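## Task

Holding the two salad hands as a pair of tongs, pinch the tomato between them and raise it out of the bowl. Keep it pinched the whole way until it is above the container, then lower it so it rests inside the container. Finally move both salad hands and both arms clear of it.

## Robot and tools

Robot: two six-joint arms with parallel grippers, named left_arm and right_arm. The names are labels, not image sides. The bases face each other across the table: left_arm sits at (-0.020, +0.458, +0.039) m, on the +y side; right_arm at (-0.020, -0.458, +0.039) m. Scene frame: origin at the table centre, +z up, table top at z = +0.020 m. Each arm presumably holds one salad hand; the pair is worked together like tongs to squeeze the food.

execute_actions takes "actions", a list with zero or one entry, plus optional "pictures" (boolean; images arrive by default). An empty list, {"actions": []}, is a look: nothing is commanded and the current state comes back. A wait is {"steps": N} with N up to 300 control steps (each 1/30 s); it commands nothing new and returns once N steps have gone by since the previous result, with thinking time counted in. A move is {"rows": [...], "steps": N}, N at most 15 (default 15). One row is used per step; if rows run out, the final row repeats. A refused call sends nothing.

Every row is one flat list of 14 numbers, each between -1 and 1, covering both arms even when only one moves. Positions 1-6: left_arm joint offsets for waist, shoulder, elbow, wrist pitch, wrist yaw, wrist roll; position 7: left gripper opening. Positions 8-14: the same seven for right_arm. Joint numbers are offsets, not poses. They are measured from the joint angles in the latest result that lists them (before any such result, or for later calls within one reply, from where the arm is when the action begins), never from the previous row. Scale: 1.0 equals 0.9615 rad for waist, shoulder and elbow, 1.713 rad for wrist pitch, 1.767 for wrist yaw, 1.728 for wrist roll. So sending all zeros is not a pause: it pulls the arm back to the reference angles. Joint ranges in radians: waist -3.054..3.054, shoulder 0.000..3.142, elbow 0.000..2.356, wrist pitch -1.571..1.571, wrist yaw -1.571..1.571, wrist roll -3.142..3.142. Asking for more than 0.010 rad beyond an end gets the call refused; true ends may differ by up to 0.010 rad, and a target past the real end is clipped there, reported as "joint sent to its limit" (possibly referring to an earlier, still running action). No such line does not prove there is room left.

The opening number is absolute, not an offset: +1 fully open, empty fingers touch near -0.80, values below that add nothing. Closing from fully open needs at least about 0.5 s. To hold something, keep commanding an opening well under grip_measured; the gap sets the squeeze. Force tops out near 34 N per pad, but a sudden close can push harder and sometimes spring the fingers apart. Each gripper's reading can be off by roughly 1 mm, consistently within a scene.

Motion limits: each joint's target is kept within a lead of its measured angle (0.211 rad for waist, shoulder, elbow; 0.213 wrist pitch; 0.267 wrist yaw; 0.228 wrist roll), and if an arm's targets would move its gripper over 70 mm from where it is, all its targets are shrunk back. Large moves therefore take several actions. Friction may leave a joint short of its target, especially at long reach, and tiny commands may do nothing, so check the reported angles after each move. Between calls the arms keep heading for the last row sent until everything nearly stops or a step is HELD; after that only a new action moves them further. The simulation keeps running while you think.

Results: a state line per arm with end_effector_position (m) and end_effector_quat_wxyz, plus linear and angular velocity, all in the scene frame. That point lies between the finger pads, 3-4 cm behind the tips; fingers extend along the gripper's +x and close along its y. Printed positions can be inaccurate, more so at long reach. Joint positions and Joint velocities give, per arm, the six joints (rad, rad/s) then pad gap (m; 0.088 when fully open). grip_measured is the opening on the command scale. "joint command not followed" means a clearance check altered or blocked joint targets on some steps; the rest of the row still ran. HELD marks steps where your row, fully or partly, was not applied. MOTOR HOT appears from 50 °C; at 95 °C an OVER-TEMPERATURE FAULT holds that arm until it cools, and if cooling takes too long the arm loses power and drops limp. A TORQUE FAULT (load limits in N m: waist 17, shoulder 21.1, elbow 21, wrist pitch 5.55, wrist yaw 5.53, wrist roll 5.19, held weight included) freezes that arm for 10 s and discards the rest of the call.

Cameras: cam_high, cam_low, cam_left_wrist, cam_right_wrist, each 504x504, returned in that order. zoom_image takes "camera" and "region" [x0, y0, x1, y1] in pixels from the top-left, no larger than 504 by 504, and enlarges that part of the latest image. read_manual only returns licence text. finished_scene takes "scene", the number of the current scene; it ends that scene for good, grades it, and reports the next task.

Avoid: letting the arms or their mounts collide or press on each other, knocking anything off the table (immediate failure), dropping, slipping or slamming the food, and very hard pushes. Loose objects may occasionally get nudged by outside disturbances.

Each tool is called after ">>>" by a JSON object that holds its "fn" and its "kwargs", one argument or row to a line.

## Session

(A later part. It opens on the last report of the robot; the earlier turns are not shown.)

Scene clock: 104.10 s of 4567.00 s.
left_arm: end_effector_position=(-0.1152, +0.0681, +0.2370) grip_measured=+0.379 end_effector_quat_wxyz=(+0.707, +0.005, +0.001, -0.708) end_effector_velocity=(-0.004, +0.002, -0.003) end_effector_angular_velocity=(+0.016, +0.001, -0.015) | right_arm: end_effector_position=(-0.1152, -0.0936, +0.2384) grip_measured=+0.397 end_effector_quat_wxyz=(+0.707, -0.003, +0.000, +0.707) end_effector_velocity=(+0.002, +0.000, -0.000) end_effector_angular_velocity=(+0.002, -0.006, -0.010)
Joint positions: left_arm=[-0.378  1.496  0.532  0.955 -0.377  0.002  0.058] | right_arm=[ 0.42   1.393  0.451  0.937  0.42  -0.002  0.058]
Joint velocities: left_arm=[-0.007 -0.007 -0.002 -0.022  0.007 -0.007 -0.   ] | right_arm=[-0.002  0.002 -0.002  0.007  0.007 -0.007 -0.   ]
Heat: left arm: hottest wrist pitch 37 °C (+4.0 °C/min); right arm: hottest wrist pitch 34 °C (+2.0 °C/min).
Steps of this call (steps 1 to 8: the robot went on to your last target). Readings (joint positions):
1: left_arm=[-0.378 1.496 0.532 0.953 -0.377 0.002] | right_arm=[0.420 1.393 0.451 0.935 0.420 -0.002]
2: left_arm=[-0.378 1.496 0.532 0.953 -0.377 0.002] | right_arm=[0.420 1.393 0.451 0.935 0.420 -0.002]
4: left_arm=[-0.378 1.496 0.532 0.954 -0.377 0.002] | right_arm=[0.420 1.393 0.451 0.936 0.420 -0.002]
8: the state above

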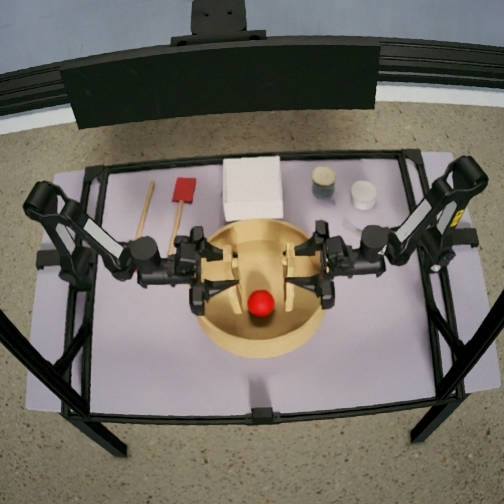

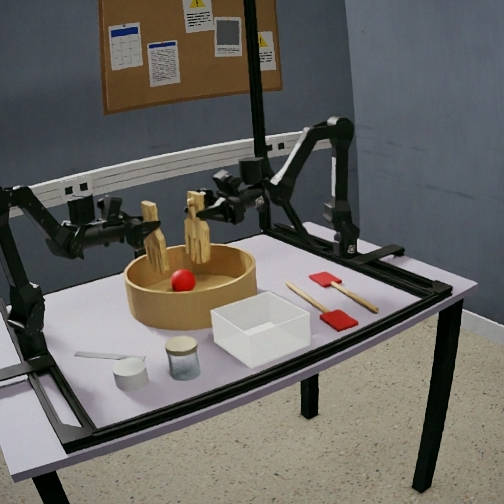

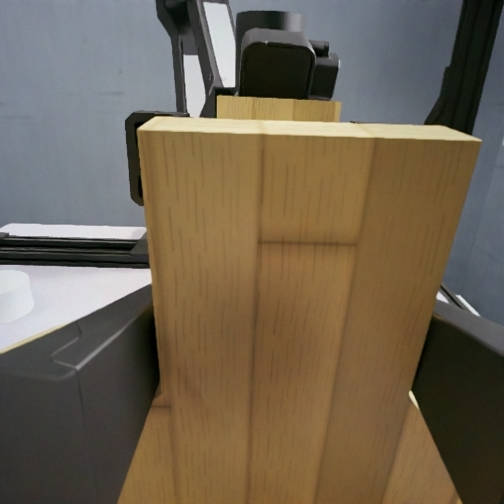

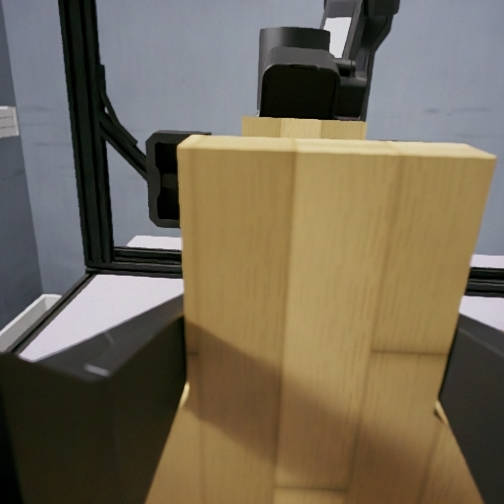

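>>> {"fn": "execute_actions", "kwargs": {
  "actions": [
    {"rows":[[0,0.03,-0.017,0.024,0,0,-1,-0.002,0.036,-0.015,0.027,0,0,-1],[0,0.06,-0.032,0.048,0,0,-1,-0.003,0.073,-0.028,0.054,-0.001,0,-1],[0,0.092,-0.046,0.074,0,0,-1,-0.005,0.111,-0.04,0.082,-0.002,0,-1],[0,0.126,-0.058,0.101,0,0,-1,-0.006,0.15,-0.051,0.111,-0.003,0,-1],[0,0.161,-0.069,0.128,0,0,-1,-0.008,0.192,-0.06,0.14,-0.004,0,-1],[0,0.198,-0.079,0.155,0,0,-1,-0.009,0.235,-0.068,0.17,-0.005,0,-1],[0,0.237,-0.088,0.182,0,0,-1,-0.011,0.28,-0.075,0.2,-0.006,0,-1],[0,0.277,-0.096,0.21,0,0,-1,-0.013,0.327,-0.081,0.23,-0.007,0,-1],[0,0.319,-0.102,0.237,0,0,-1,-0.014,0.375,-0.086,0.26,-0.008,0,-1],[0,0.36,-0.106,0.265,0,0,-1,-0.016,0.425,-0.09,0.29,-0.009,0,-1]],"steps":15}
  ],
  "pictures": false
}}

>>> {"fn": "execute_actions", "kwargs": {
  "actions": [
    {"steps":14}
  ]
}}

>>> {"fn": "zoom_image", "kwargs": {
  "camera": "cam_high",
  "region": [185,210,335,360]
}}

Scene clock: 116.83 s of 4567.00 s.
left_arm: end_effector_position=(-0.1151, +0.0684, +0.1652) grip_measured=+0.379 end_effector_quat_wxyz=(+0.707, +0.006, +0.001, -0.707) end_effector_velocity=(+0.002, -0.001, +0.015) end_effector_angular_velocity=(-0.143, +0.035, +0.019) | right_arm: end_effector_position=(-0.1150, -0.0863, +0.1658) grip_measured=+0.397 end_effector_quat_wxyz=(+0.707, -0.006, +0.001, +0.707) end_effector_velocity=(+0.001, +0.003, +0.006) end_effector_angular_velocity=(+0.114, +0.042, +0.010)
Joint positions: left_arm=[-0.379  1.825  0.434  1.38  -0.378  0.002  0.058] | right_arm=[ 0.407  1.781  0.367  1.403  0.408 -0.003  0.058]
Joint velocities: left_arm=[-0.002  0.095 -0.007  0.256 -0.022  0.022  0.   ] | right_arm=[-0.012  0.125 -0.007  0.256 -0.022 -0.007 -0.   ]
Heat: left arm: hottest wrist pitch 39 °C (+6.0 °C/min); right arm: hottest wrist pitch 37 °C (+6.0 °C/min).
Steps of this call (steps 1 to 15: the robot went on to your last target; steps 16 to 367: nothing new was sent; steps 368 to 382: all 15 steps of this action). Readings (joint positions):
368: left_arm=[-0.379 1.499 0.531 0.962 -0.378 0.002] | right_arm=[0.420 1.397 0.449 0.945 0.420 -0.002]
369: left_arm=[-0.379 1.507 0.527 0.982 -0.378 0.002] | right_arm=[0.420 1.408 0.447 0.967 0.420 -0.002]
371: left_arm=[-0.379 1.540 0.515 1.041 -0.378 0.002] | right_arm=[0.419 1.449 0.439 1.032 0.420 -0.002]
375: left_arm=[-0.379 1.662 0.473 1.193 -0.378 0.002] | right_arm=[0.414 1.591 0.403 1.198 0.415 -0.002]
382: the state above

Scene clock: 117.30 s of 4567.00 s.
left_arm: end_effector_position=(-0.1152, +0.0681, +0.1657) grip_measured=+0.379 end_effector_quat_wxyz=(+0.707, +0.001, -0.001, -0.707) end_effector_velocity=(+0.000, +0.001, -0.006) end_effector_angular_velocity=(+0.025, -0.017, +0.005) | right_arm: end_effector_position=(-0.1151, -0.0859, +0.1661) grip_measured=+0.397 end_effector_quat_wxyz=(+0.707, -0.001, -0.001, +0.707) end_effector_velocity=(+0.004, +0.000, +0.002) end_effector_angular_velocity=(+0.007, -0.004, -0.015)
Joint positions: left_arm=[-0.379  1.836  0.434  1.402 -0.378  0.002  0.058] | right_arm=[ 0.407  1.795  0.367  1.427  0.407 -0.003  0.058]
Joint velocities: left_arm=[-0.002  0.002 -0.002 -0.022 -0.007  0.007 -0.   ] | right_arm=[-0.007 -0.002 -0.002  0.007  0.007 -0.007 -0.   ]
Heat: left arm: hottest wrist pitch 39 °C (+6.1 °C/min); right arm: hottest wrist pitch 37 °C (+6.1 °C/min).
Steps of this call (steps 1 to 14: the robot went on to your last target). Readings (joint positions):
1: left_arm=[-0.379 1.828 0.434 1.387 -0.378 0.002] | right_arm=[0.407 1.784 0.367 1.411 0.408 -0.003]
2: left_arm=[-0.379 1.830 0.434 1.392 -0.378 0.002] | right_arm=[0.407 1.787 0.367 1.416 0.407 -0.003]
4: left_arm=[-0.379 1.832 0.434 1.397 -0.378 0.002] | right_arm=[0.407 1.790 0.367 1.421 0.407 -0.003]
8: left_arm=[-0.379 1.836 0.434 1.401 -0.378 0.002] | right_arm=[0.407 1.794 0.367 1.426 0.407 -0.003]
14: the state above

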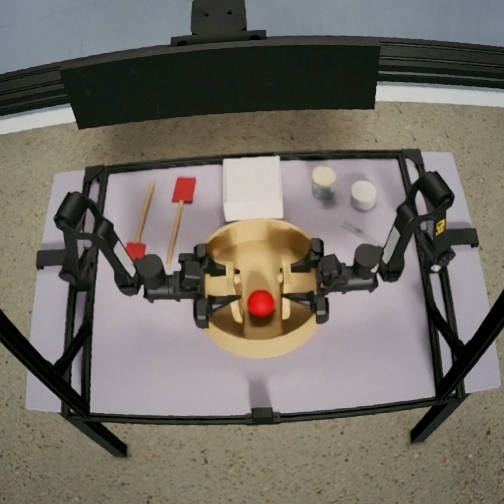

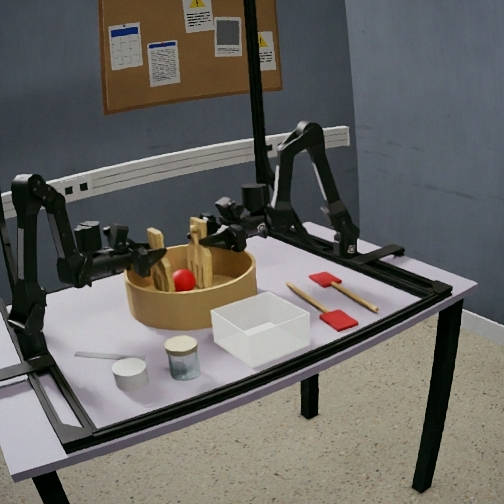

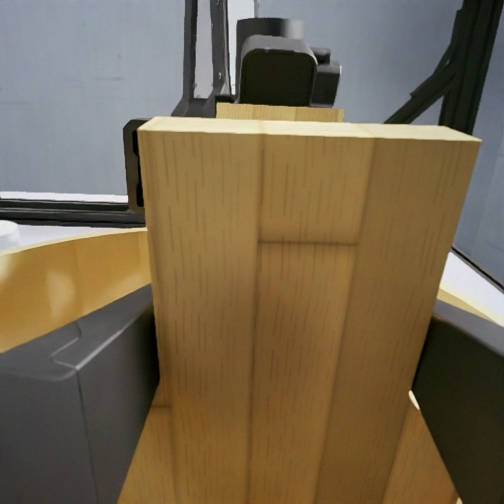

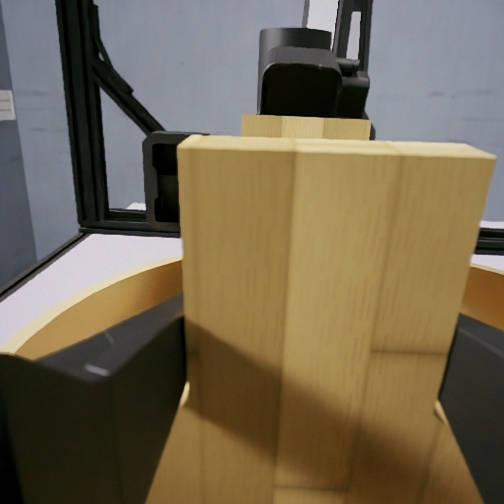

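Region (185, 210, 335, 360) of cam_high's 504x504 image, scaled by 3.360, with more detail than that image has.

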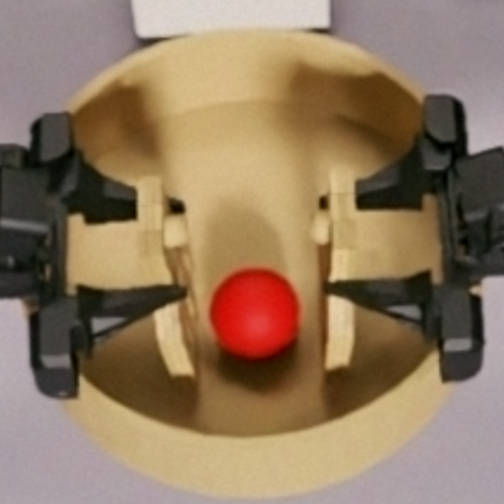

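>>> {"fn": "execute_actions", "kwargs": {
  "actions": [
    {"rows":[[0.002,0.01,0.007,0.005,0.001,0,-1,-0.004,0.012,0.009,0.005,-0.002,0,-1],[0.004,0.02,0.013,0.011,0.002,0,-1,-0.007,0.024,0.017,0.01,-0.004,0,-1],[0.007,0.03,0.019,0.016,0.004,0,-1,-0.011,0.036,0.026,0.015,-0.006,0,-1],[0.009,0.04,0.025,0.021,0.005,0,-1,-0.014,0.048,0.034,0.02,-0.008,0,-1],[0.011,0.05,0.031,0.027,0.006,0,-1,-0.018,0.06,0.043,0.025,-0.01,0,-1],[0.013,0.06,0.037,0.032,0.007,0,-1,-0.021,0.072,0.051,0.03,-0.012,0,-1],[0.015,0.07,0.043,0.037,0.008,0.002,-1,-0.025,0.084,0.06,0.035,-0.014,-0.002,-1],[0.018,0.08,0.049,0.043,0.01,0.005,-1,-0.028,0.096,0.068,0.04,-0.016,-0.005,-1],[0.02,0.09,0.055,0.048,0.011,0.008,-1,-0.032,0.108,0.077,0.045,-0.018,-0.008,-1],[0.022,0.1,0.062,0.054,0.012,0.011,-1,-0.035,0.12,0.086,0.051,-0.02,-0.011,-1]],"steps":15}
  ],
  "pictures": false
}}

>>> {"fn": "execute_actions", "kwargs": {
  "actions": [
    {"steps":12}
  ]
}}

>>> {"fn": "zoom_image", "kwargs": {
  "camera": "cam_high",
  "region": [185,210,335,360]
}}

Scene clock: 129.07 s of 4567.00 s.
left_arm: end_effector_position=(-0.1161, +0.0573, +0.1634) grip_measured=+0.379 end_effector_quat_wxyz=(+0.706, -0.012, -0.014, -0.708) end_effector_velocity=(-0.000, -0.006, -0.002) end_effector_angular_velocity=(-0.016, -0.001, +0.000) | right_arm: end_effector_position=(-0.1160, -0.0693, +0.1641) grip_measured=+0.397 end_effector_quat_wxyz=(+0.706, +0.012, -0.014, +0.708) end_effector_velocity=(-0.002, +0.009, -0.002) end_effector_angular_velocity=(+0.016, -0.017, +0.019)
Joint positions: left_arm=[-0.366  1.918  0.472  1.484 -0.363  0.017  0.058] | right_arm=[ 0.382  1.892  0.426  1.506  0.378 -0.018  0.058]
Joint velocities: left_arm=[ 0.007  0.042  0.022  0.037  0.007  0.007 -0.   ] | right_arm=[-0.017  0.051  0.032  0.037 -0.037 -0.022 -0.   ]
Heat: left arm: hottest wrist pitch 40 °C (+7.0 °C/min); right arm: hottest wrist pitch 38 °C (+7.0 °C/min).
Steps of this call (steps 1 to 30: the robot went on to your last target; steps 31 to 338: nothing new was sent; steps 339 to 353: all 15 steps of this action). Readings (joint positions):
339: left_arm=[-0.379 1.838 0.433 1.403 -0.378 0.002] | right_arm=[0.406 1.796 0.367 1.428 0.407 -0.003]
340: left_arm=[-0.379 1.839 0.433 1.406 -0.378 0.002] | right_arm=[0.406 1.799 0.367 1.431 0.406 -0.003]
342: left_arm=[-0.378 1.849 0.436 1.416 -0.377 0.002] | right_arm=[0.402 1.810 0.372 1.440 0.402 -0.003]
346: left_arm=[-0.370 1.883 0.455 1.446 -0.370 0.003] | right_arm=[0.391 1.850 0.401 1.469 0.391 -0.003]
353: the state above

Scene clock: 129.47 s of 4567.00 s.
left_arm: end_effector_position=(-0.1160, +0.0565, +0.1633) grip_measured=+0.379 end_effector_quat_wxyz=(+0.706, -0.012, -0.015, -0.708) end_effector_velocity=(+0.000, +0.000, -0.001) end_effector_angular_velocity=(+0.007, +0.019, -0.006) | right_arm: end_effector_position=(-0.1160, -0.0683, +0.1640) grip_measured=+0.397 end_effector_quat_wxyz=(+0.706, +0.013, -0.015, +0.708) end_effector_velocity=(-0.002, +0.000, -0.001) end_effector_angular_velocity=(-0.006, -0.011, +0.029)
Joint positions: left_arm=[-0.365  1.922  0.475  1.489 -0.362  0.018  0.058] | right_arm=[ 0.38   1.897  0.43   1.51   0.376 -0.02   0.058]
Joint velocities: left_arm=[ 0.002 -0.002 -0.002 -0.007  0.007 -0.022 -0.   ] | right_arm=[-0.007 -0.002 -0.002 -0.007 -0.037 -0.007 -0.   ]
Heat: left arm: hottest wrist pitch 40 °C (+7.1 °C/min); right arm: hottest wrist pitch 38 °C (+7.1 °C/min).
Steps of this call (steps 1 to 12: the robot went on to your last target). Readings (joint positions):
1: left_arm=[-0.365 1.919 0.473 1.486 -0.363 0.017] | right_arm=[0.382 1.893 0.427 1.507 0.378 -0.018]
2: left_arm=[-0.365 1.920 0.473 1.486 -0.363 0.017] | right_arm=[0.381 1.894 0.428 1.508 0.378 -0.019]
4: left_arm=[-0.365 1.921 0.474 1.487 -0.362 0.018] | right_arm=[0.381 1.895 0.428 1.509 0.377 -0.019]
8: left_arm=[-0.365 1.922 0.474 1.488 -0.362 0.018] | right_arm=[0.381 1.896 0.429 1.510 0.377 -0.020]
12: the state above

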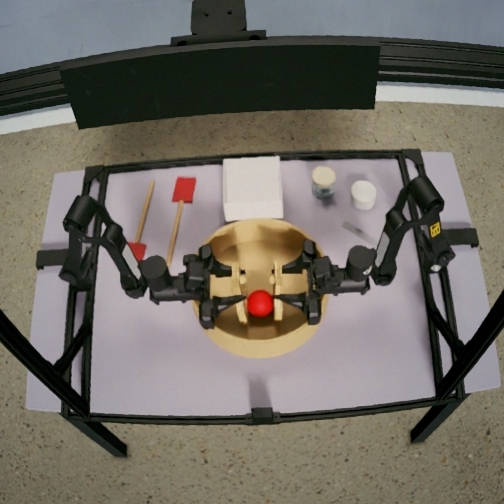

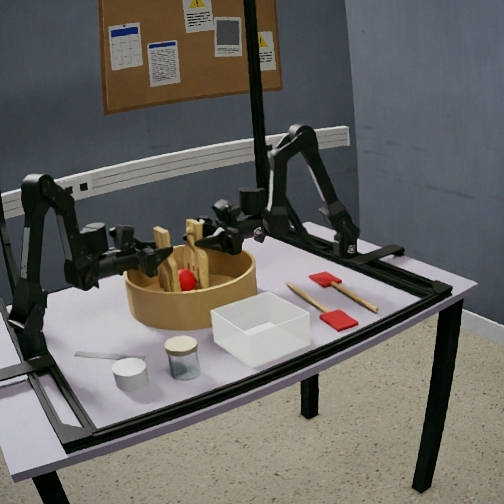

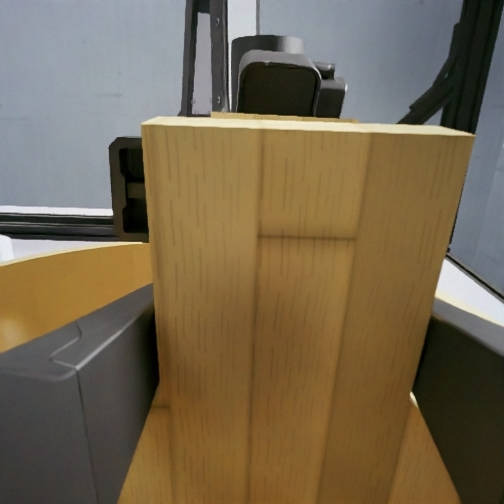

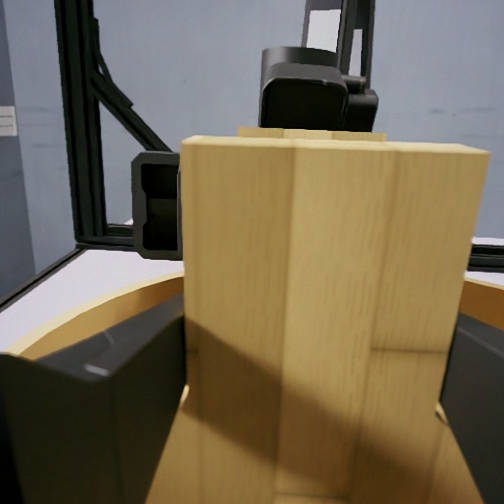

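Region (185, 210, 335, 360) of cam_high's 504x504 image, scaled by 3.360, with more detail than that image has.

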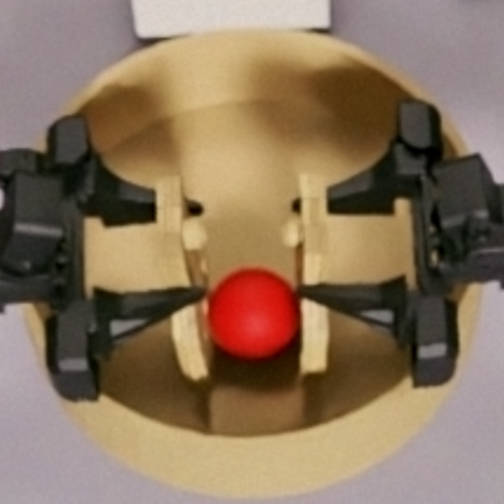

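>>> {"fn": "execute_actions", "kwargs": {
  "actions": [
    {"rows":[[0.008,-0.025,0.024,0,-0.002,0,-1,-0.008,-0.026,0.024,-0.001,0.002,0,-1],[0.008,-0.055,0.026,-0.017,-0.002,0,-1,-0.008,-0.058,0.026,-0.019,0.002,0,-1],[0.008,-0.084,0.029,-0.034,-0.002,0,-1,-0.008,-0.089,0.029,-0.037,0.002,0,-1],[0.008,-0.112,0.033,-0.051,-0.002,0,-1,-0.008,-0.119,0.033,-0.055,0.002,0,-1],[0.008,-0.14,0.037,-0.068,-0.002,0,-1,-0.008,-0.148,0.038,-0.073,0.002,0,-1],[0.008,-0.167,0.042,-0.085,-0.002,0.001,-1,-0.008,-0.177,0.043,-0.091,0.002,-0.001,-1],[0.008,-0.194,0.047,-0.102,-0.002,0.002,-1,-0.008,-0.205,0.049,-0.109,0.002,-0.002,-1],[0.008,-0.22,0.053,-0.119,-0.002,0.003,-1,-0.008,-0.233,0.055,-0.127,0.002,-0.003,-1],[0.008,-0.245,0.06,-0.136,-0.002,0.004,-1,-0.008,-0.259,0.062,-0.145,0.002,-0.004,-1],[0.008,-0.27,0.067,-0.153,-0.002,0.005,-1,-0.008,-0.285,0.069,-0.162,0.002,-0.005,-1],[0.008,-0.294,0.074,-0.169,-0.002,0.006,-1,-0.008,-0.311,0.077,-0.179,0.002,-0.006,-1],[0.008,-0.318,0.082,-0.185,-0.002,0.006,-1,-0.008,-0.335,0.085,-0.196,0.002,-0.006,-1]],"steps":15}
  ],
  "pictures": false
}}

>>> {"fn": "execute_actions", "kwargs": {
  "actions": [
    {"steps":12}
  ]
}}

Scene clock: 142.60 s of 4567.00 s.
left_arm: end_effector_position=(-0.1141, +0.0561, +0.2260) grip_measured=+0.380 end_effector_quat_wxyz=(+0.708, -0.024, -0.024, -0.705) end_effector_velocity=(+0.006, +0.004, +0.100) end_effector_angular_velocity=(-0.135, +0.044, +0.015) | right_arm: end_effector_position=(-0.1136, -0.0682, +0.2265) grip_measured=+0.397 end_effector_quat_wxyz=(+0.708, +0.024, -0.024, +0.705) end_effector_velocity=(+0.001, -0.003, +0.097) end_effector_angular_velocity=(+0.130, +0.043, +0.004)
Joint positions: left_arm=[-0.36   1.649  0.527  1.195 -0.363  0.025  0.058] | right_arm=[ 0.375  1.608  0.483  1.199  0.379 -0.027  0.058]
Joint velocities: left_arm=[ 0.007 -0.305  0.095 -0.256 -0.007  0.007 -0.   ] | right_arm=[-0.002 -0.31   0.1   -0.271 -0.007 -0.007 -0.   ]
Heat: left arm: hottest wrist pitch 42 °C (+9.1 °C/min); right arm: hottest wrist pitch 39 °C (+8.1 °C/min).
Steps of this call (steps 1 to 15: the robot went on to your last target; steps 16 to 379: nothing new was sent; steps 380 to 394: all 15 steps of this action). Readings (joint positions):
380: left_arm=[-0.361 1.926 0.481 1.489 -0.360 0.019] | right_arm=[0.377 1.902 0.437 1.510 0.375 -0.020]
381: left_arm=[-0.361 1.921 0.481 1.483 -0.360 0.019] | right_arm=[0.377 1.896 0.438 1.502 0.375 -0.020]
383: left_arm=[-0.361 1.894 0.485 1.448 -0.360 0.019] | right_arm=[0.376 1.865 0.439 1.465 0.375 -0.020]
387: left_arm=[-0.360 1.796 0.495 1.351 -0.362 0.019] | right_arm=[0.375 1.761 0.450 1.362 0.377 -0.020]
394: the state above

Scene clock: 143.00 s of 4567.00 s.
left_arm: end_effector_position=(-0.1142, +0.0557, +0.2302) grip_measured=+0.379 end_effector_quat_wxyz=(+0.708, -0.023, -0.024, -0.705) end_effector_velocity=(+0.001, +0.001, +0.003) end_effector_angular_velocity=(-0.011, -0.003, +0.005) | right_arm: end_effector_position=(-0.1138, -0.0678, +0.2305) grip_measured=+0.397 end_effector_quat_wxyz=(+0.708, +0.023, -0.024, +0.705) end_effector_velocity=(+0.002, -0.000, -0.003) end_effector_angular_velocity=(-0.016, -0.014, -0.001)
Joint positions: left_arm=[-0.36   1.632  0.535  1.168 -0.363  0.026  0.058] | right_arm=[ 0.375  1.59   0.491  1.171  0.379 -0.028  0.058]
Joint velocities: left_arm=[-0.002 -0.007 -0.002  0.007 -0.007  0.007 -0.   ] | right_arm=[-0.007 -0.007 -0.002 -0.022 -0.007 -0.007 -0.   ]
Heat: left arm: hottest wrist pitch 42 °C (+9.0 °C/min); right arm: hottest wrist pitch 39 °C (+8.0 °C/min).
Steps of this call (steps 1 to 12: the robot went on to your last target). Readings (joint positions):
1: left_arm=[-0.360 1.641 0.529 1.188 -0.363 0.025] | right_arm=[0.375 1.600 0.486 1.191 0.379 -0.027]
2: left_arm=[-0.360 1.637 0.531 1.182 -0.363 0.025] | right_arm=[0.375 1.595 0.488 1.185 0.379 -0.027]
4: left_arm=[-0.360 1.634 0.533 1.175 -0.363 0.026] | right_arm=[0.375 1.593 0.489 1.177 0.379 -0.027]
8: left_arm=[-0.360 1.633 0.535 1.169 -0.363 0.026] | right_arm=[0.375 1.592 0.491 1.172 0.379 -0.028]
12: the state above

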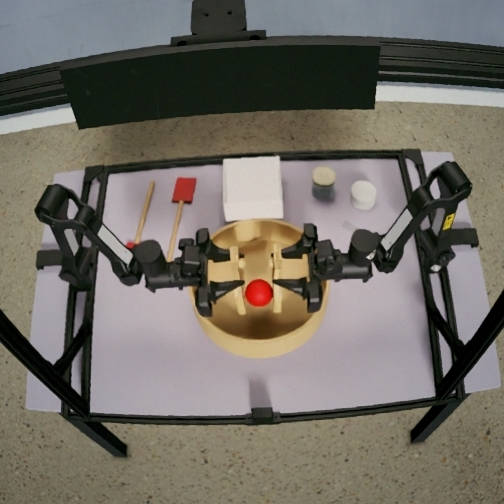

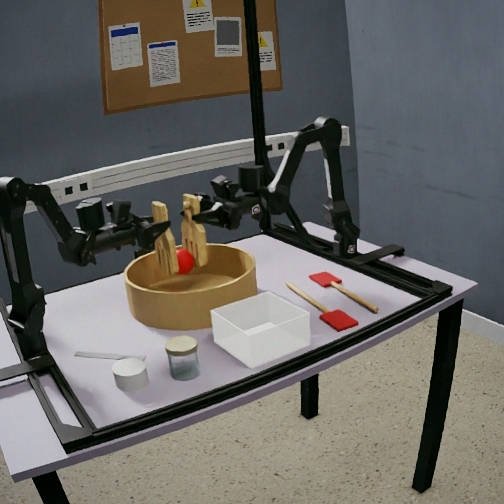

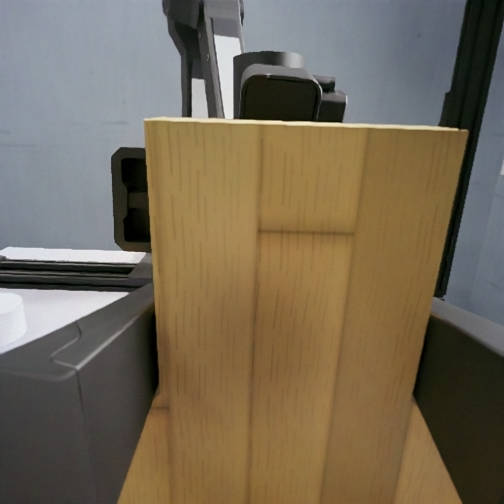

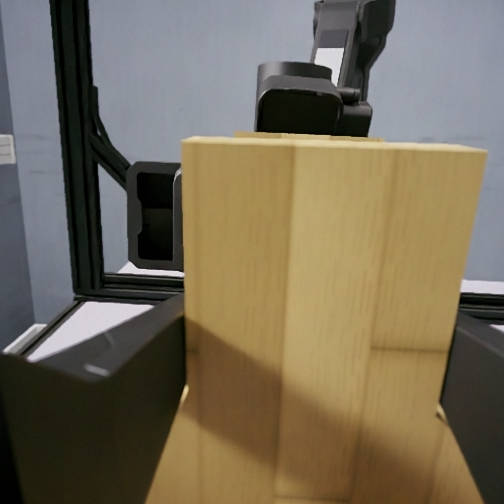

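>>> {"fn": "execute_actions", "kwargs": {
  "actions": [
    {"rows":[[0.007,-0.022,0.027,0,-0.002,0,-1,-0.007,-0.022,0.027,0,0.002,0,-1],[0.007,-0.041,0.035,-0.014,-0.002,0,-1,-0.007,-0.042,0.035,-0.015,0.002,0,-1],[0.007,-0.06,0.043,-0.029,-0.002,0,-1,-0.007,-0.062,0.044,-0.03,0.002,0,-1],[0.007,-0.078,0.052,-0.043,-0.002,0,-1,-0.007,-0.081,0.053,-0.045,0.002,0,-1],[0.007,-0.096,0.061,-0.058,-0.002,0,-1,-0.007,-0.099,0.063,-0.06,0.002,0,-1],[0.007,-0.113,0.071,-0.072,-0.002,0,-1,-0.007,-0.117,0.073,-0.075,0.002,0,-1],[0.007,-0.13,0.081,-0.087,-0.002,0,-1,-0.007,-0.135,0.084,-0.09,0.002,0,-1],[0.007,-0.146,0.092,-0.101,-0.002,0,-1,-0.007,-0.152,0.095,-0.105,0.002,0,-1],[0.007,-0.162,0.103,-0.116,-0.002,0,-1,-0.007,-0.168,0.106,-0.12,0.002,0,-1],[0.007,-0.178,0.114,-0.13,-0.002,0,-1,-0.007,-0.184,0.117,-0.135,0.002,0,-1]],"steps":15}
  ],
  "pictures": false
}}

>>> {"fn": "execute_actions", "kwargs": {
  "actions": [
    {"steps":10}
  ]
}}

Scene clock: 151.87 s of 4567.00 s.
left_arm: end_effector_position=(-0.1127, +0.0563, +0.2791) grip_measured=+0.379 end_effector_quat_wxyz=(+0.709, -0.034, -0.029, -0.704) end_effector_velocity=(-0.001, +0.002, +0.028) end_effector_angular_velocity=(-0.016, +0.014, -0.001) | right_arm: end_effector_position=(-0.1121, -0.0686, +0.2785) grip_measured=+0.397 end_effector_quat_wxyz=(+0.709, +0.033, -0.029, +0.703) end_effector_velocity=(+0.001, -0.002, +0.022) end_effector_angular_velocity=(-0.002, -0.023, +0.003)
Joint positions: left_arm=[-0.357  1.477  0.619  0.952 -0.364  0.026  0.058] | right_arm=[ 0.373  1.429  0.577  0.946  0.38  -0.028  0.058]
Joint velocities: left_arm=[-0.007 -0.076  0.051 -0.11  -0.007 -0.007 -0.   ] | right_arm=[-0.002 -0.076  0.046 -0.125 -0.007 -0.022  0.   ]
Heat: left arm: hottest wrist pitch 42 °C (+8.0 °C/min); right arm: hottest wrist pitch 40 °C (+8.0 °C/min).
Steps of this call (steps 1 to 30: the robot went on to your last target; steps 31 to 251: nothing new was sent; steps 252 to 266: all 15 steps of this action). Readings (joint positions):
252: left_arm=[-0.360 1.631 0.539 1.167 -0.363 0.026] | right_arm=[0.375 1.589 0.494 1.169 0.379 -0.028]
253: left_arm=[-0.359 1.628 0.540 1.161 -0.363 0.026] | right_arm=[0.375 1.585 0.496 1.163 0.379 -0.028]
255: left_arm=[-0.358 1.612 0.549 1.132 -0.363 0.026] | right_arm=[0.373 1.568 0.505 1.132 0.379 -0.028]
259: left_arm=[-0.357 1.551 0.576 1.048 -0.364 0.026] | right_arm=[0.373 1.504 0.533 1.046 0.380 -0.028]
266: the state above

Scene clock: 152.20 s of 4567.00 s.
left_arm: end_effector_position=(-0.1129, +0.0558, +0.2792) grip_measured=+0.379 end_effector_quat_wxyz=(+0.709, -0.032, -0.028, -0.704) end_effector_velocity=(+0.001, +0.001, +0.000) end_effector_angular_velocity=(+0.002, +0.007, +0.004) | right_arm: end_effector_position=(-0.1123, -0.0681, +0.2789) grip_measured=+0.397 end_effector_quat_wxyz=(+0.709, +0.031, -0.028, +0.704) end_effector_velocity=(+0.002, +0.000, -0.005) end_effector_angular_velocity=(-0.020, -0.001, +0.001)
Joint positions: left_arm=[-0.357  1.475  0.624  0.941 -0.364  0.026  0.058] | right_arm=[ 0.373  1.427  0.582  0.935  0.38  -0.028  0.058]
Joint velocities: left_arm=[-0.002 -0.007 -0.002 -0.007 -0.007 -0.007  0.   ] | right_arm=[-0.007 -0.002 -0.002 -0.022 -0.007  0.007 -0.   ]
Heat: left arm: hottest wrist pitch 42 °C (+8.1 °C/min); right arm: hottest wrist pitch 40 °C (+8.1 °C/min).
Steps of this call (steps 1 to 10: the robot went on to your last target). Readings (joint positions):
1: left_arm=[-0.357 1.476 0.620 0.949 -0.364 0.026] | right_arm=[0.373 1.428 0.578 0.943 0.380 -0.028]
2: left_arm=[-0.357 1.475 0.621 0.947 -0.364 0.026] | right_arm=[0.373 1.428 0.579 0.940 0.380 -0.028]
4: left_arm=[-0.357 1.475 0.622 0.943 -0.364 0.026] | right_arm=[0.373 1.428 0.580 0.937 0.380 -0.028]
8: left_arm=[-0.357 1.475 0.624 0.942 -0.364 0.026] | right_arm=[0.373 1.427 0.581 0.935 0.380 -0.028]
10: the state above

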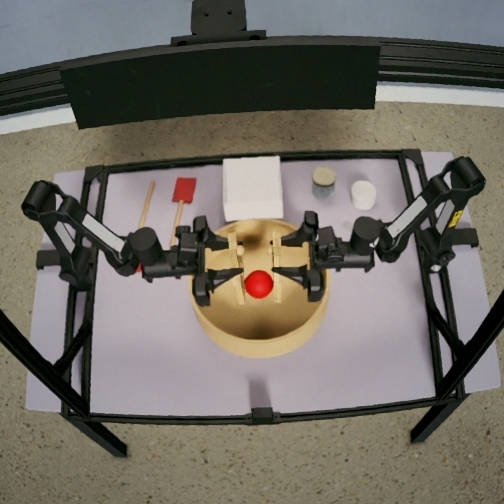

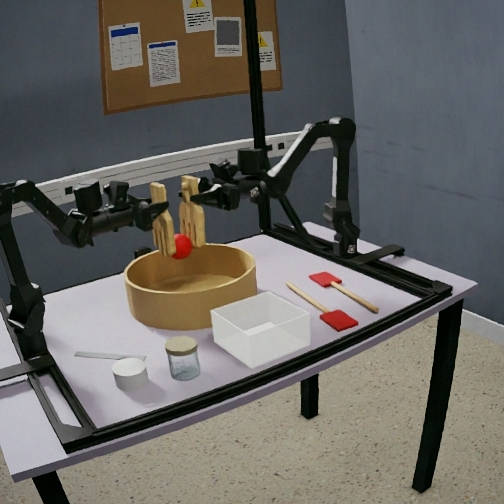

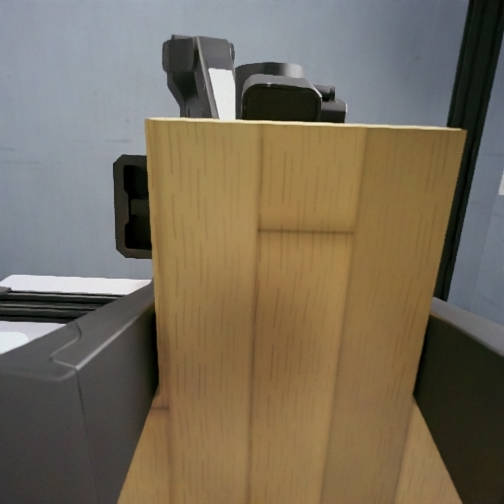

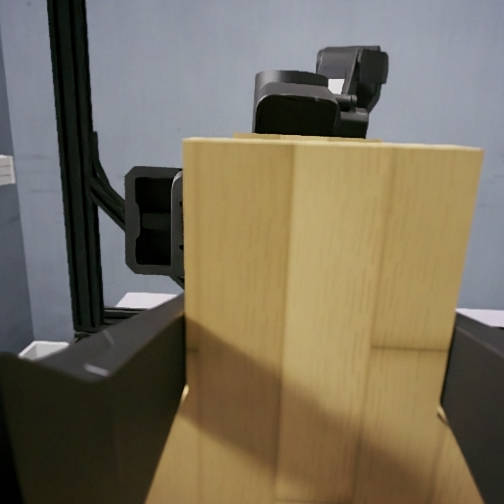

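>>> {"fn": "execute_actions", "kwargs": {
  "actions": [
    {"rows":[[0.02,-0.004,0.018,0.009,0.008,0,-1,-0.02,-0.004,0.018,0.009,-0.008,0,-1],[0.04,-0.012,0.011,0.009,0.02,-0.002,-1,-0.041,-0.012,0.011,0.009,-0.021,0.002,-1],[0.065,-0.021,0.003,0.009,0.035,-0.003,-1,-0.067,-0.022,0.002,0.009,-0.036,0.003,-1],[0.092,-0.03,-0.005,0.009,0.05,-0.004,-1,-0.095,-0.031,-0.006,0.009,-0.052,0.004,-1],[0.119,-0.038,-0.012,0.009,0.066,-0.005,-1,-0.124,-0.04,-0.013,0.009,-0.068,0.005,-1],[0.146,-0.045,-0.018,0.009,0.081,-0.006,-1,-0.152,-0.047,-0.02,0.009,-0.084,0.007,-1],[0.173,-0.052,-0.024,0.009,0.096,-0.008,-1,-0.18,-0.054,-0.026,0.009,-0.1,0.008,-1],[0.2,-0.057,-0.028,0.009,0.111,-0.009,-1,-0.208,-0.06,-0.031,0.009,-0.116,0.009,-1],[0.227,-0.062,-0.032,0.009,0.127,-0.01,-1,-0.237,-0.065,-0.035,0.009,-0.132,0.011,-1],[0.254,-0.066,-0.035,0.009,0.142,-0.011,-1,-0.265,-0.069,-0.038,0.009,-0.148,0.012,-1],[0.281,-0.069,-0.037,0.009,0.157,-0.012,-1,-0.293,-0.072,-0.04,0.009,-0.164,0.013,-1],[0.308,-0.071,-0.039,0.009,0.173,-0.013,-1,-0.321,-0.074,-0.042,0.009,-0.18,0.014,-1],[0.333,-0.072,-0.04,0.009,0.187,-0.014,-1,-0.348,-0.075,-0.043,0.009,-0.195,0.015,-1],[0.355,-0.073,-0.04,0.009,0.198,-0.015,-1,-0.371,-0.076,-0.043,0.009,-0.207,0.016,-1],[0.371,-0.073,-0.04,0.009,0.206,-0.015,-1,-0.388,-0.076,-0.043,0.009,-0.215,0.016,-1]],"steps":15}
  ],
  "pictures": false
}}

>>> {"fn": "execute_actions", "kwargs": {
  "actions": [
    {"steps":15}
  ]
}}

Scene clock: 165.40 s of 4567.00 s.
left_arm: end_effector_position=(-0.0352, +0.0517, +0.2828) grip_measured=+0.379 end_effector_quat_wxyz=(+0.707, -0.035, -0.035, -0.706) end_effector_velocity=(+0.184, +0.001, +0.004) end_effector_angular_velocity=(-0.021, -0.023, +0.068) | right_arm: end_effector_position=(-0.0348, -0.0639, +0.2836) grip_measured=+0.397 end_effector_quat_wxyz=(+0.707, +0.037, -0.037, +0.705) end_effector_velocity=(+0.183, -0.002, +0.004) end_effector_angular_velocity=(+0.021, -0.044, -0.070)
Joint positions: left_arm=[-0.06   1.423  0.582  0.942 -0.061  0.006  0.058] | right_arm=[ 0.062  1.371  0.54   0.936  0.064 -0.006  0.058]
Joint velocities: left_arm=[ 0.676 -0.046 -0.037  0.007  0.608 -0.037 -0.   ] | right_arm=[-0.706 -0.051 -0.042  0.007 -0.637  0.022  0.   ]
Heat: left arm: hottest wrist pitch 42 °C (+5.1 °C/min); right arm: hottest wrist pitch 40 °C (+5.1 °C/min).
Steps of this call (steps 1 to 30: the robot went on to your last target; steps 31 to 381: nothing new was sent; steps 382 to 396: all 15 steps of this action). Readings (joint positions):
382: left_arm=[-0.356 1.474 0.627 0.941 -0.364 0.026] | right_arm=[0.371 1.426 0.586 0.934 0.379 -0.028]
383: left_arm=[-0.351 1.474 0.627 0.941 -0.357 0.026] | right_arm=[0.366 1.426 0.586 0.934 0.372 -0.028]
385: left_arm=[-0.330 1.472 0.625 0.941 -0.325 0.026] | right_arm=[0.342 1.424 0.583 0.934 0.338 -0.027]
389: left_arm=[-0.239 1.452 0.604 0.941 -0.237 0.019] | right_arm=[0.249 1.401 0.563 0.935 0.248 -0.020]
396: the state above

Scene clock: 165.90 s of 4567.00 s.
left_arm: end_effector_position=(-0.0208, +0.0520, +0.2840) grip_measured=+0.379 end_effector_quat_wxyz=(+0.706, -0.036, -0.038, -0.706) end_effector_velocity=(-0.000, +0.001, +0.002) end_effector_angular_velocity=(-0.002, -0.008, -0.004) | right_arm: end_effector_position=(-0.0203, -0.0642, +0.2845) grip_measured=+0.397 end_effector_quat_wxyz=(+0.707, +0.037, -0.039, +0.706) end_effector_velocity=(+0.002, -0.000, -0.002) end_effector_angular_velocity=(-0.007, -0.007, -0.011)
Joint positions: left_arm=[-0.003  1.419  0.58   0.943 -0.004  0.003  0.058] | right_arm=[ 0.002  1.367  0.538  0.938  0.004 -0.003  0.058]
Joint velocities: left_arm=[ 0.002 -0.007  0.002 -0.007  0.007  0.007 -0.   ] | right_arm=[-0.002 -0.002 -0.002 -0.007  0.007 -0.007 -0.   ]
Heat: left arm: hottest wrist pitch 43 °C (+6.0 °C/min); right arm: hottest wrist pitch 41 °C (+6.0 °C/min).
Steps of this call (steps 1 to 15: the robot went on to your last target). Readings (joint positions):
1: left_arm=[-0.040 1.422 0.581 0.942 -0.046 0.005] | right_arm=[0.042 1.370 0.539 0.936 0.048 -0.005]
2: left_arm=[-0.026 1.421 0.580 0.942 -0.035 0.004] | right_arm=[0.027 1.369 0.538 0.937 0.038 -0.005]
4: left_arm=[-0.010 1.420 0.580 0.943 -0.021 0.004] | right_arm=[0.011 1.368 0.538 0.937 0.022 -0.004]
8: left_arm=[-0.005 1.419 0.580 0.943 -0.008 0.003] | right_arm=[0.005 1.368 0.538 0.937 0.007 -0.003]
15: the state above

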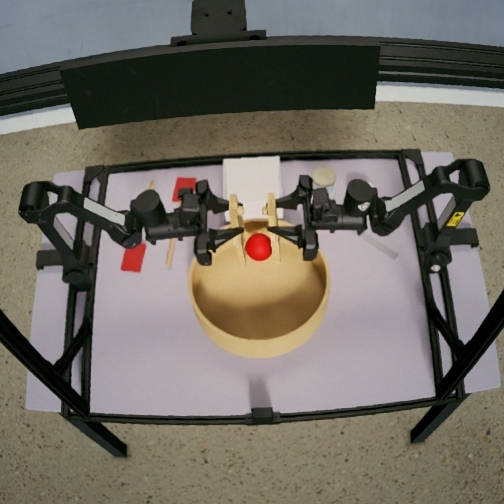

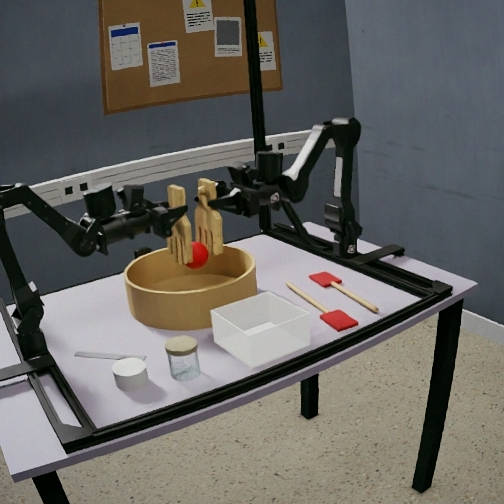

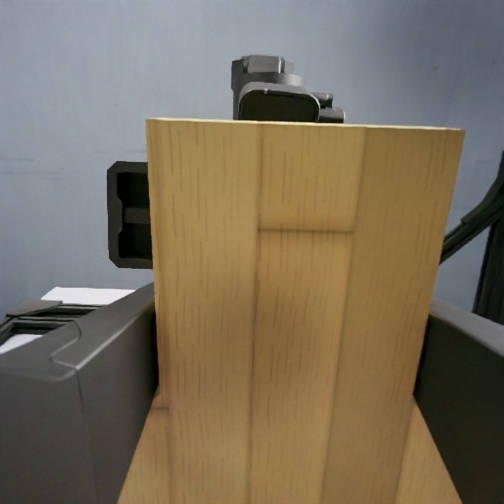

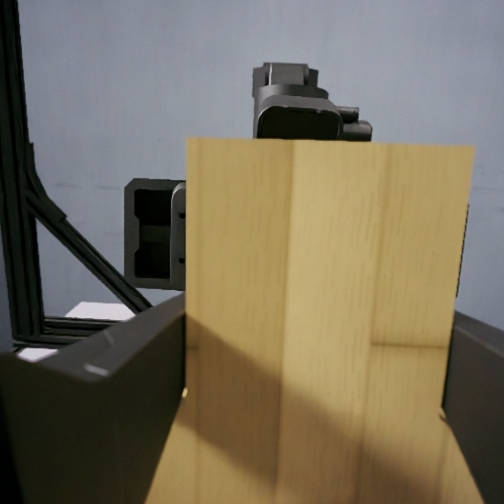

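>>> {"fn": "execute_actions", "kwargs": {
  "actions": [
    {"rows":[[0.012,0.002,0.02,0.011,0.008,0,-1,-0.012,0.002,0.02,0.011,-0.008,0,-1],[0.033,0.003,0.021,0.013,0.02,-0.002,-1,-0.034,0.003,0.021,0.013,-0.021,0.002,-1],[0.058,0.005,0.022,0.015,0.034,-0.004,-1,-0.061,0.005,0.022,0.015,-0.035,0.004,-1],[0.086,0.008,0.025,0.017,0.049,-0.006,-1,-0.09,0.008,0.025,0.017,-0.051,0.006,-1],[0.114,0.011,0.028,0.019,0.065,-0.008,-1,-0.12,0.012,0.028,0.019,-0.068,0.008,-1],[0.143,0.016,0.032,0.021,0.08,-0.01,-1,-0.149,0.016,0.032,0.021,-0.084,0.011,-1],[0.171,0.021,0.036,0.023,0.095,-0.012,-1,-0.179,0.022,0.037,0.023,-0.1,0.013,-1],[0.199,0.027,0.042,0.025,0.111,-0.014,-1,-0.208,0.028,0.043,0.025,-0.116,0.015,-1],[0.228,0.034,0.048,0.027,0.126,-0.017,-1,-0.238,0.035,0.049,0.027,-0.132,0.017,-1],[0.256,0.041,0.054,0.029,0.142,-0.019,-1,-0.267,0.043,0.056,0.029,-0.148,0.02,-1],[0.284,0.049,0.061,0.031,0.157,-0.021,-1,-0.297,0.051,0.064,0.031,-0.164,0.022,-1],[0.312,0.058,0.069,0.033,0.172,-0.023,-1,-0.326,0.061,0.072,0.033,-0.18,0.024,-1],[0.341,0.068,0.078,0.035,0.188,-0.025,-1,-0.356,0.071,0.081,0.035,-0.196,0.026,-1],[0.366,0.078,0.087,0.037,0.202,-0.027,-1,-0.382,0.082,0.091,0.037,-0.211,0.028,-1],[0.385,0.086,0.094,0.039,0.214,-0.029,-1,-0.402,0.09,0.098,0.039,-0.224,0.03,-1]],"steps":15}
  ],
  "pictures": false
}}

>>> {"fn": "execute_actions", "kwargs": {
  "actions": [
    {"steps":15}
  ]
}}

Scene clock: 177.50 s of 4567.00 s.
left_arm: end_effector_position=(+0.0592, +0.0508, +0.2962) grip_measured=+0.379 end_effector_quat_wxyz=(+0.703, -0.048, -0.057, -0.707) end_effector_velocity=(+0.210, +0.001, +0.006) end_effector_angular_velocity=(-0.016, -0.026, +0.019) | right_arm: end_effector_position=(+0.0593, -0.0632, +0.2972) grip_measured=+0.397 end_effector_quat_wxyz=(+0.703, +0.049, -0.058, +0.707) end_effector_velocity=(+0.213, -0.002, +0.007) end_effector_angular_velocity=(+0.006, -0.034, -0.020)
Joint positions: left_arm=[ 0.301  1.475  0.637  0.994  0.303 -0.035  0.058] | right_arm=[-0.316  1.425  0.596  0.989 -0.318  0.037  0.058]
Joint velocities: left_arm=[ 0.735  0.252  0.222  0.081  0.711 -0.095 -0.   ] | right_arm=[-0.779  0.266  0.232  0.081 -0.755  0.095  0.   ]
Heat: left arm: hottest wrist pitch 44 °C (+5.1 °C/min); right arm: hottest wrist pitch 42 °C (+5.1 °C/min).
Steps of this call (steps 1 to 15: the robot went on to your last target; steps 16 to 333: nothing new was sent; steps 334 to 348: all 15 steps of this action). Readings (joint positions):
334: left_arm=[-0.002 1.417 0.580 0.951 -0.001 0.002] | right_arm=[0.001 1.366 0.537 0.945 0.000 -0.002]
335: left_arm=[0.001 1.417 0.580 0.952 0.007 0.002] | right_arm=[-0.003 1.366 0.537 0.947 -0.008 -0.002]
337: left_arm=[0.023 1.418 0.582 0.958 0.037 0.001] | right_arm=[-0.028 1.366 0.539 0.952 -0.039 -0.000]
341: left_arm=[0.114 1.427 0.595 0.971 0.122 -0.010] | right_arm=[-0.123 1.376 0.552 0.966 -0.130 0.012]
348: the state above

Scene clock: 178.00 s of 4567.00 s.
left_arm: end_effector_position=(+0.0764, +0.0515, +0.2972) grip_measured=+0.379 end_effector_quat_wxyz=(+0.702, -0.049, -0.059, -0.709) end_effector_velocity=(+0.000, -0.001, +0.002) end_effector_angular_velocity=(-0.007, +0.006, +0.004) | right_arm: end_effector_position=(+0.0764, -0.0641, +0.2984) grip_measured=+0.397 end_effector_quat_wxyz=(+0.701, +0.049, -0.060, +0.709) end_effector_velocity=(-0.002, +0.001, -0.007) end_effector_angular_velocity=(-0.026, -0.001, +0.018)
Joint positions: left_arm=[ 0.364  1.496  0.656  1.003  0.37  -0.044  0.058] | right_arm=[-0.381  1.447  0.616  0.998 -0.389  0.047  0.058]
Joint velocities: left_arm=[-0.002  0.002  0.002  0.007 -0.007 -0.007  0.   ] | right_arm=[-0.002  0.002 -0.002 -0.022 -0.022 -0.007 -0.   ]
Heat: left arm: hottest wrist pitch 44 °C (+5.0 °C/min); right arm: hottest wrist pitch 42 °C (+5.0 °C/min).
Steps of this call (steps 1 to 15: the robot went on to your last target). Readings (joint positions):
1: left_arm=[0.323 1.482 0.643 0.997 0.321 -0.038] | right_arm=[-0.338 1.433 0.603 0.991 -0.337 0.040]
2: left_arm=[0.340 1.487 0.648 0.998 0.333 -0.039] | right_arm=[-0.355 1.438 0.608 0.993 -0.350 0.042]
4: left_arm=[0.358 1.493 0.652 1.001 0.350 -0.042] | right_arm=[-0.373 1.444 0.612 0.995 -0.368 0.044]
8: left_arm=[0.362 1.496 0.655 1.003 0.367 -0.044] | right_arm=[-0.379 1.447 0.615 0.997 -0.385 0.046]
15: the state above

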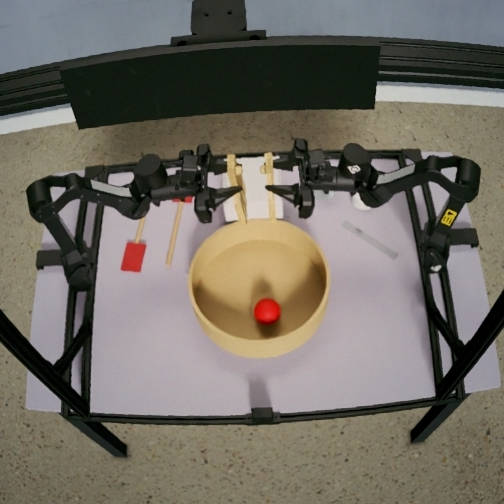

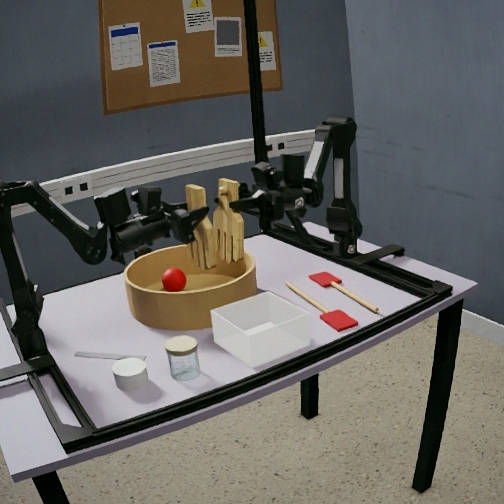

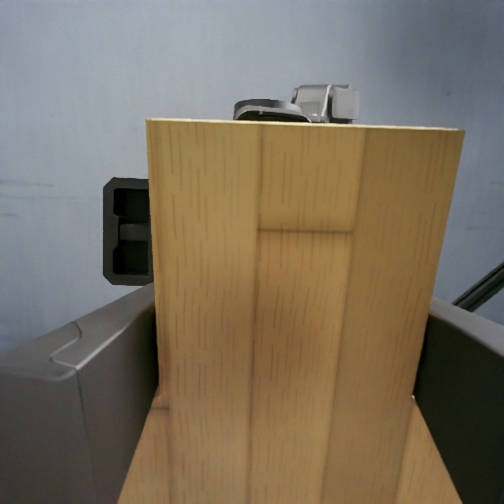

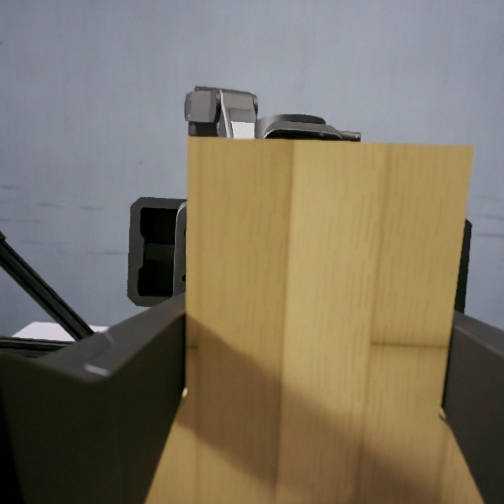

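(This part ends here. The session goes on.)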